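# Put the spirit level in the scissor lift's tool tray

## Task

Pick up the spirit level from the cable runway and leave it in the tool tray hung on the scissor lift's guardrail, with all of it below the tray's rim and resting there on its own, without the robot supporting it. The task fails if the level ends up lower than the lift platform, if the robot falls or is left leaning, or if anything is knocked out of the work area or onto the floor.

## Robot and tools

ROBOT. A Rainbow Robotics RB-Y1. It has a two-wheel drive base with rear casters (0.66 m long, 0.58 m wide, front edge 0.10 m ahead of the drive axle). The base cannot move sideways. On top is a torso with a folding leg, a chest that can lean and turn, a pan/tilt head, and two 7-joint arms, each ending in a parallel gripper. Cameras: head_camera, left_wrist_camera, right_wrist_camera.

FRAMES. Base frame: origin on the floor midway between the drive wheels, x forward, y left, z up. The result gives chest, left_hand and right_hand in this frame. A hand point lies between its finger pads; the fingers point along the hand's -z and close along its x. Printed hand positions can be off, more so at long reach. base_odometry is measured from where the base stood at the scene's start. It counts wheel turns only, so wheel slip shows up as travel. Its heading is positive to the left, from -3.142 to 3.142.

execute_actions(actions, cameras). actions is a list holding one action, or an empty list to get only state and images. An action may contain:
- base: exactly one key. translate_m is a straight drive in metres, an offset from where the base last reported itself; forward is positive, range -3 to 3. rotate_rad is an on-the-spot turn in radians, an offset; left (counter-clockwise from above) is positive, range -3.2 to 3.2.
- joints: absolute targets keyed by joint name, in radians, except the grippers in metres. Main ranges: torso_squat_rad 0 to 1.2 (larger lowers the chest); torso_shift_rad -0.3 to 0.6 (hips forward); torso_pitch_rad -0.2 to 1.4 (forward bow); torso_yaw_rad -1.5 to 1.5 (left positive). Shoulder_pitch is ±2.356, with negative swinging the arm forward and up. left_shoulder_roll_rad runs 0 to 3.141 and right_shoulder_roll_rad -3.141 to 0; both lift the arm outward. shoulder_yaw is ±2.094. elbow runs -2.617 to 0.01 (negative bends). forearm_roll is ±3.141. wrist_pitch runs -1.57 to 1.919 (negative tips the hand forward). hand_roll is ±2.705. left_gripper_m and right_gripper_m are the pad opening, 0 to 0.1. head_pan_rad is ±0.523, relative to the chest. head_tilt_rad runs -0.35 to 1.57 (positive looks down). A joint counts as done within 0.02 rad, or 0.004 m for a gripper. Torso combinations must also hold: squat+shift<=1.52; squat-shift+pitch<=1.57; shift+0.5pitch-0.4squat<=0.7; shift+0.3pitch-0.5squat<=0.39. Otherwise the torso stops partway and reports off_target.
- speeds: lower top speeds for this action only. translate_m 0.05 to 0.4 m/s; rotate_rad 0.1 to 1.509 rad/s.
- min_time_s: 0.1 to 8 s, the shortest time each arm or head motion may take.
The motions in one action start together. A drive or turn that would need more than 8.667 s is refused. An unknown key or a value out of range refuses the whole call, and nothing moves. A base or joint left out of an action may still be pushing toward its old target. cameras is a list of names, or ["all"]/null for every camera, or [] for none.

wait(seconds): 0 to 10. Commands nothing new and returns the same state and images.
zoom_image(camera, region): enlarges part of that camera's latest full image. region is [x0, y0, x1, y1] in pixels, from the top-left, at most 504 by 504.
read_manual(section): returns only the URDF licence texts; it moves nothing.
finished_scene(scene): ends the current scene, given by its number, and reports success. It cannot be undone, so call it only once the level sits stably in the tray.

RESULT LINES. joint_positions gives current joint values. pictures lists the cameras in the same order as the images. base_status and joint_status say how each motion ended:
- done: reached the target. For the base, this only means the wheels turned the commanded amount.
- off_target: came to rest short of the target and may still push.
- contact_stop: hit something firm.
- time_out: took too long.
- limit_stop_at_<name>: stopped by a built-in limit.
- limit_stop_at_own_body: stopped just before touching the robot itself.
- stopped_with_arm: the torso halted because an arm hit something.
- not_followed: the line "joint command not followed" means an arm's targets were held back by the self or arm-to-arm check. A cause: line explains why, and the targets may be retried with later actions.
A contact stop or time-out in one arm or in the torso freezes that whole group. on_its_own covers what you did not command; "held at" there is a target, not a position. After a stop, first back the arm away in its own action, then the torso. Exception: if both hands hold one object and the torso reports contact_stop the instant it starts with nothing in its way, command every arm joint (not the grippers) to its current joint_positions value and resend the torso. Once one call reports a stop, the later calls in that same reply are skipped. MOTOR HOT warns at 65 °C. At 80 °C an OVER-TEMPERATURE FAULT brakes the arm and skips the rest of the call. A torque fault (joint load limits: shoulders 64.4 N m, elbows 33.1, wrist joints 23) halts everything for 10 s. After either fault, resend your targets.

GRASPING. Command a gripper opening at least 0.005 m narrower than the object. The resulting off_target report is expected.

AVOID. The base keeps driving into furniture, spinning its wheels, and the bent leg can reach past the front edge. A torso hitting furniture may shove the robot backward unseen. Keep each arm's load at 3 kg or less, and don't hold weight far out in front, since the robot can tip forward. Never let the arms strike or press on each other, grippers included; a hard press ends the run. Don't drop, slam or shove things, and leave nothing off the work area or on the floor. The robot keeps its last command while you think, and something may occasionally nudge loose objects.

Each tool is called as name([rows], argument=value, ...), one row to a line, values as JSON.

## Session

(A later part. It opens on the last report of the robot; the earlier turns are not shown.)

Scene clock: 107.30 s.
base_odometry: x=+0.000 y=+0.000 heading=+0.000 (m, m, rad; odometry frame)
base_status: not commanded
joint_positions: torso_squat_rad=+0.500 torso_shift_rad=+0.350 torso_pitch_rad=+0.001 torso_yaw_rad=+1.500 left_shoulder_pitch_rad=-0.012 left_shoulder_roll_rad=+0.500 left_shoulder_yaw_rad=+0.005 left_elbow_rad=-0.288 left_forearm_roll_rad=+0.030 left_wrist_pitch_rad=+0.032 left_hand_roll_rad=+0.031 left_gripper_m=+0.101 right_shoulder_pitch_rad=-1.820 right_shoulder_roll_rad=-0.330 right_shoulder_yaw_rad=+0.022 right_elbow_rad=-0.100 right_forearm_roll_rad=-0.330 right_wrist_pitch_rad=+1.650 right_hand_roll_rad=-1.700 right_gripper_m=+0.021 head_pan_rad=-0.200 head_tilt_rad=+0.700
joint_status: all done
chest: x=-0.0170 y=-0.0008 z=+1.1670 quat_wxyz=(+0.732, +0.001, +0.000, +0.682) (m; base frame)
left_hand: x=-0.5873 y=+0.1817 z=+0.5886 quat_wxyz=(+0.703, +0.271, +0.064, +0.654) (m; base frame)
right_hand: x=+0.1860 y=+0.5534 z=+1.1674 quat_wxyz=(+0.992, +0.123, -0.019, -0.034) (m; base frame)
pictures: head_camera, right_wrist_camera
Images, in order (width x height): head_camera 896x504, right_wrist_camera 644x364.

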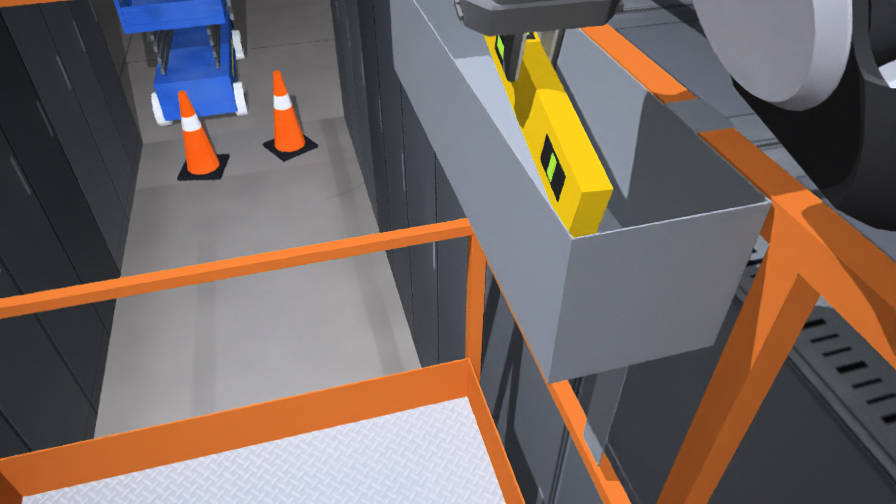

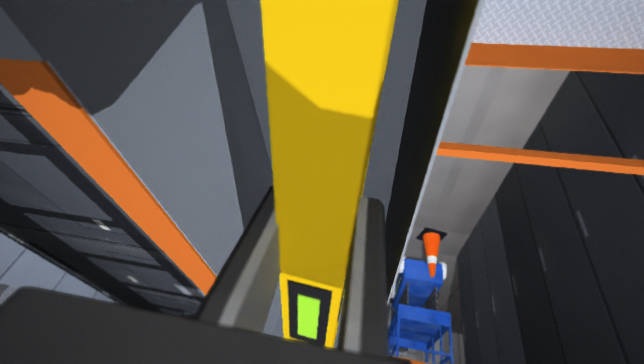

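Inside. Centre it and lower more.

execute_actions([
  {"joints":{"torso_squat_rad":0.62,"torso_shift_rad":0.44}},
], cameras=["head_camera"])

execute_actions([
  {"joints":{"right_gripper_m":0.06}},
], cameras=[])

execute_actions([
  {"joints":{"right_shoulder_pitch_rad":-2.1,"head_tilt_rad":0.5}},
], cameras=["head_camera","right_wrist_camera"])

Scene clock: 113.70 s.
base_odometry: x=+0.000 y=+0.000 heading=+0.000 (m, m, rad; odometry frame)
base_status: not commanded
joint_positions: torso_squat_rad=+0.620 torso_shift_rad=+0.440 torso_pitch_rad=+0.001 torso_yaw_rad=+1.500 left_shoulder_pitch_rad=-0.012 left_shoulder_roll_rad=+0.500 left_shoulder_yaw_rad=+0.005 left_elbow_rad=-0.288 left_forearm_roll_rad=+0.030 left_wrist_pitch_rad=+0.032 left_hand_roll_rad=+0.031 left_gripper_m=+0.101 right_shoulder_pitch_rad=-1.820 right_shoulder_roll_rad=-0.330 right_shoulder_yaw_rad=+0.022 right_elbow_rad=-0.100 right_forearm_roll_rad=-0.330 right_wrist_pitch_rad=+1.650 right_hand_roll_rad=-1.700 right_gripper_m=+0.021 head_pan_rad=-0.200 head_tilt_rad=+0.700
joint_status: all done
chest: x=+0.0151 y=-0.0008 z=+1.1054 quat_wxyz=(+0.732, +0.001, +0.000, +0.682) (m; base frame)
left_hand: x=-0.5553 y=+0.1818 z=+0.5271 quat_wxyz=(+0.703, +0.271, +0.064, +0.654) (m; base frame)
right_hand: x=+0.2182 y=+0.5535 z=+1.1057 quat_wxyz=(+0.992, +0.123, -0.019, -0.034) (m; base frame)
pictures: head_camera
Images, in order (width x height): head_camera 896x504.

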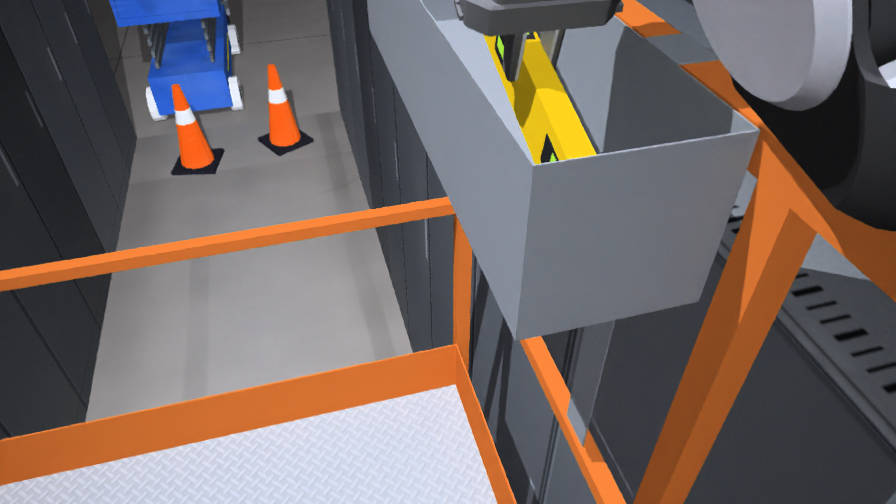

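Scene clock: 114.77 s.
base_odometry: x=+0.000 y=+0.000 heading=+0.000 (m, m, rad; odometry frame)
base_status: not commanded
joint_positions: torso_squat_rad=+0.620 torso_shift_rad=+0.440 torso_pitch_rad=+0.001 torso_yaw_rad=+1.500 left_shoulder_pitch_rad=-0.012 left_shoulder_roll_rad=+0.500 left_shoulder_yaw_rad=+0.005 left_elbow_rad=-0.288 left_forearm_roll_rad=+0.030 left_wrist_pitch_rad=+0.032 left_hand_roll_rad=+0.031 left_gripper_m=+0.101 right_shoulder_pitch_rad=-1.820 right_shoulder_roll_rad=-0.330 right_shoulder_yaw_rad=+0.022 right_elbow_rad=-0.100 right_forearm_roll_rad=-0.330 right_wrist_pitch_rad=+1.650 right_hand_roll_rad=-1.700 right_gripper_m=+0.060 head_pan_rad=-0.200 head_tilt_rad=+0.700
joint_status: all done
chest: x=+0.0151 y=-0.0008 z=+1.1054 quat_wxyz=(+0.732, +0.001, +0.000, +0.682) (m; base frame)
left_hand: x=-0.5553 y=+0.1818 z=+0.5271 quat_wxyz=(+0.703, +0.271, +0.064, +0.654) (m; base frame)
right_hand: x=+0.2182 y=+0.5535 z=+1.1057 quat_wxyz=(+0.992, +0.123, -0.019, -0.034) (m; base frame)
pictures: none
No camera images: the call's "cameras" was empty. Leave "cameras" out to get every camera's image.

Scene clock: 116.07 s.
base_odometry: x=+0.000 y=+0.000 heading=+0.000 (m, m, rad; odometry frame)
base_status: not commanded
joint_positions: torso_squat_rad=+0.620 torso_shift_rad=+0.440 torso_pitch_rad=+0.001 torso_yaw_rad=+1.500 left_shoulder_pitch_rad=-0.012 left_shoulder_roll_rad=+0.500 left_shoulder_yaw_rad=+0.005 left_elbow_rad=-0.288 left_forearm_roll_rad=+0.030 left_wrist_pitch_rad=+0.032 left_hand_roll_rad=+0.031 left_gripper_m=+0.101 right_shoulder_pitch_rad=-2.100 right_shoulder_roll_rad=-0.330 right_shoulder_yaw_rad=+0.022 right_elbow_rad=-0.100 right_forearm_roll_rad=-0.330 right_wrist_pitch_rad=+1.650 right_hand_roll_rad=-1.700 right_gripper_m=+0.060 head_pan_rad=-0.200 head_tilt_rad=+0.500
joint_status: all done
chest: x=+0.0151 y=-0.0008 z=+1.1054 quat_wxyz=(+0.732, +0.001, +0.000, +0.682) (m; base frame)
left_hand: x=-0.5553 y=+0.1818 z=+0.5271 quat_wxyz=(+0.703, +0.271, +0.064, +0.654) (m; base frame)
right_hand: x=+0.1636 y=+0.5505 z=+1.2555 quat_wxyz=(+0.967, +0.253, -0.018, +0.012) (m; base frame)
pictures: head_camera, right_wrist_camera
Images, in order (width x height): head_camera 896x504, right_wrist_camera 644x364.

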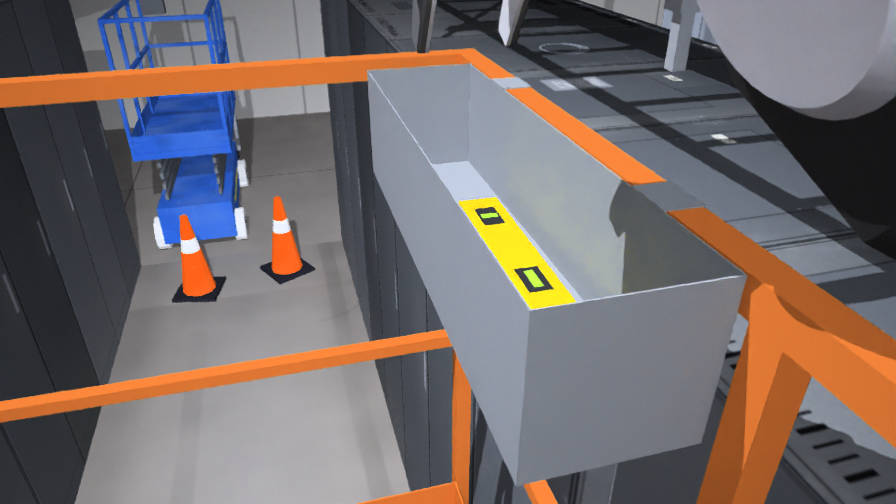

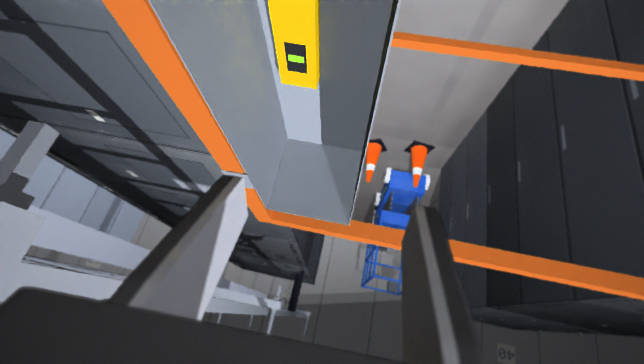

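finished_scene(scene=1)

The scene is finished: the task was done.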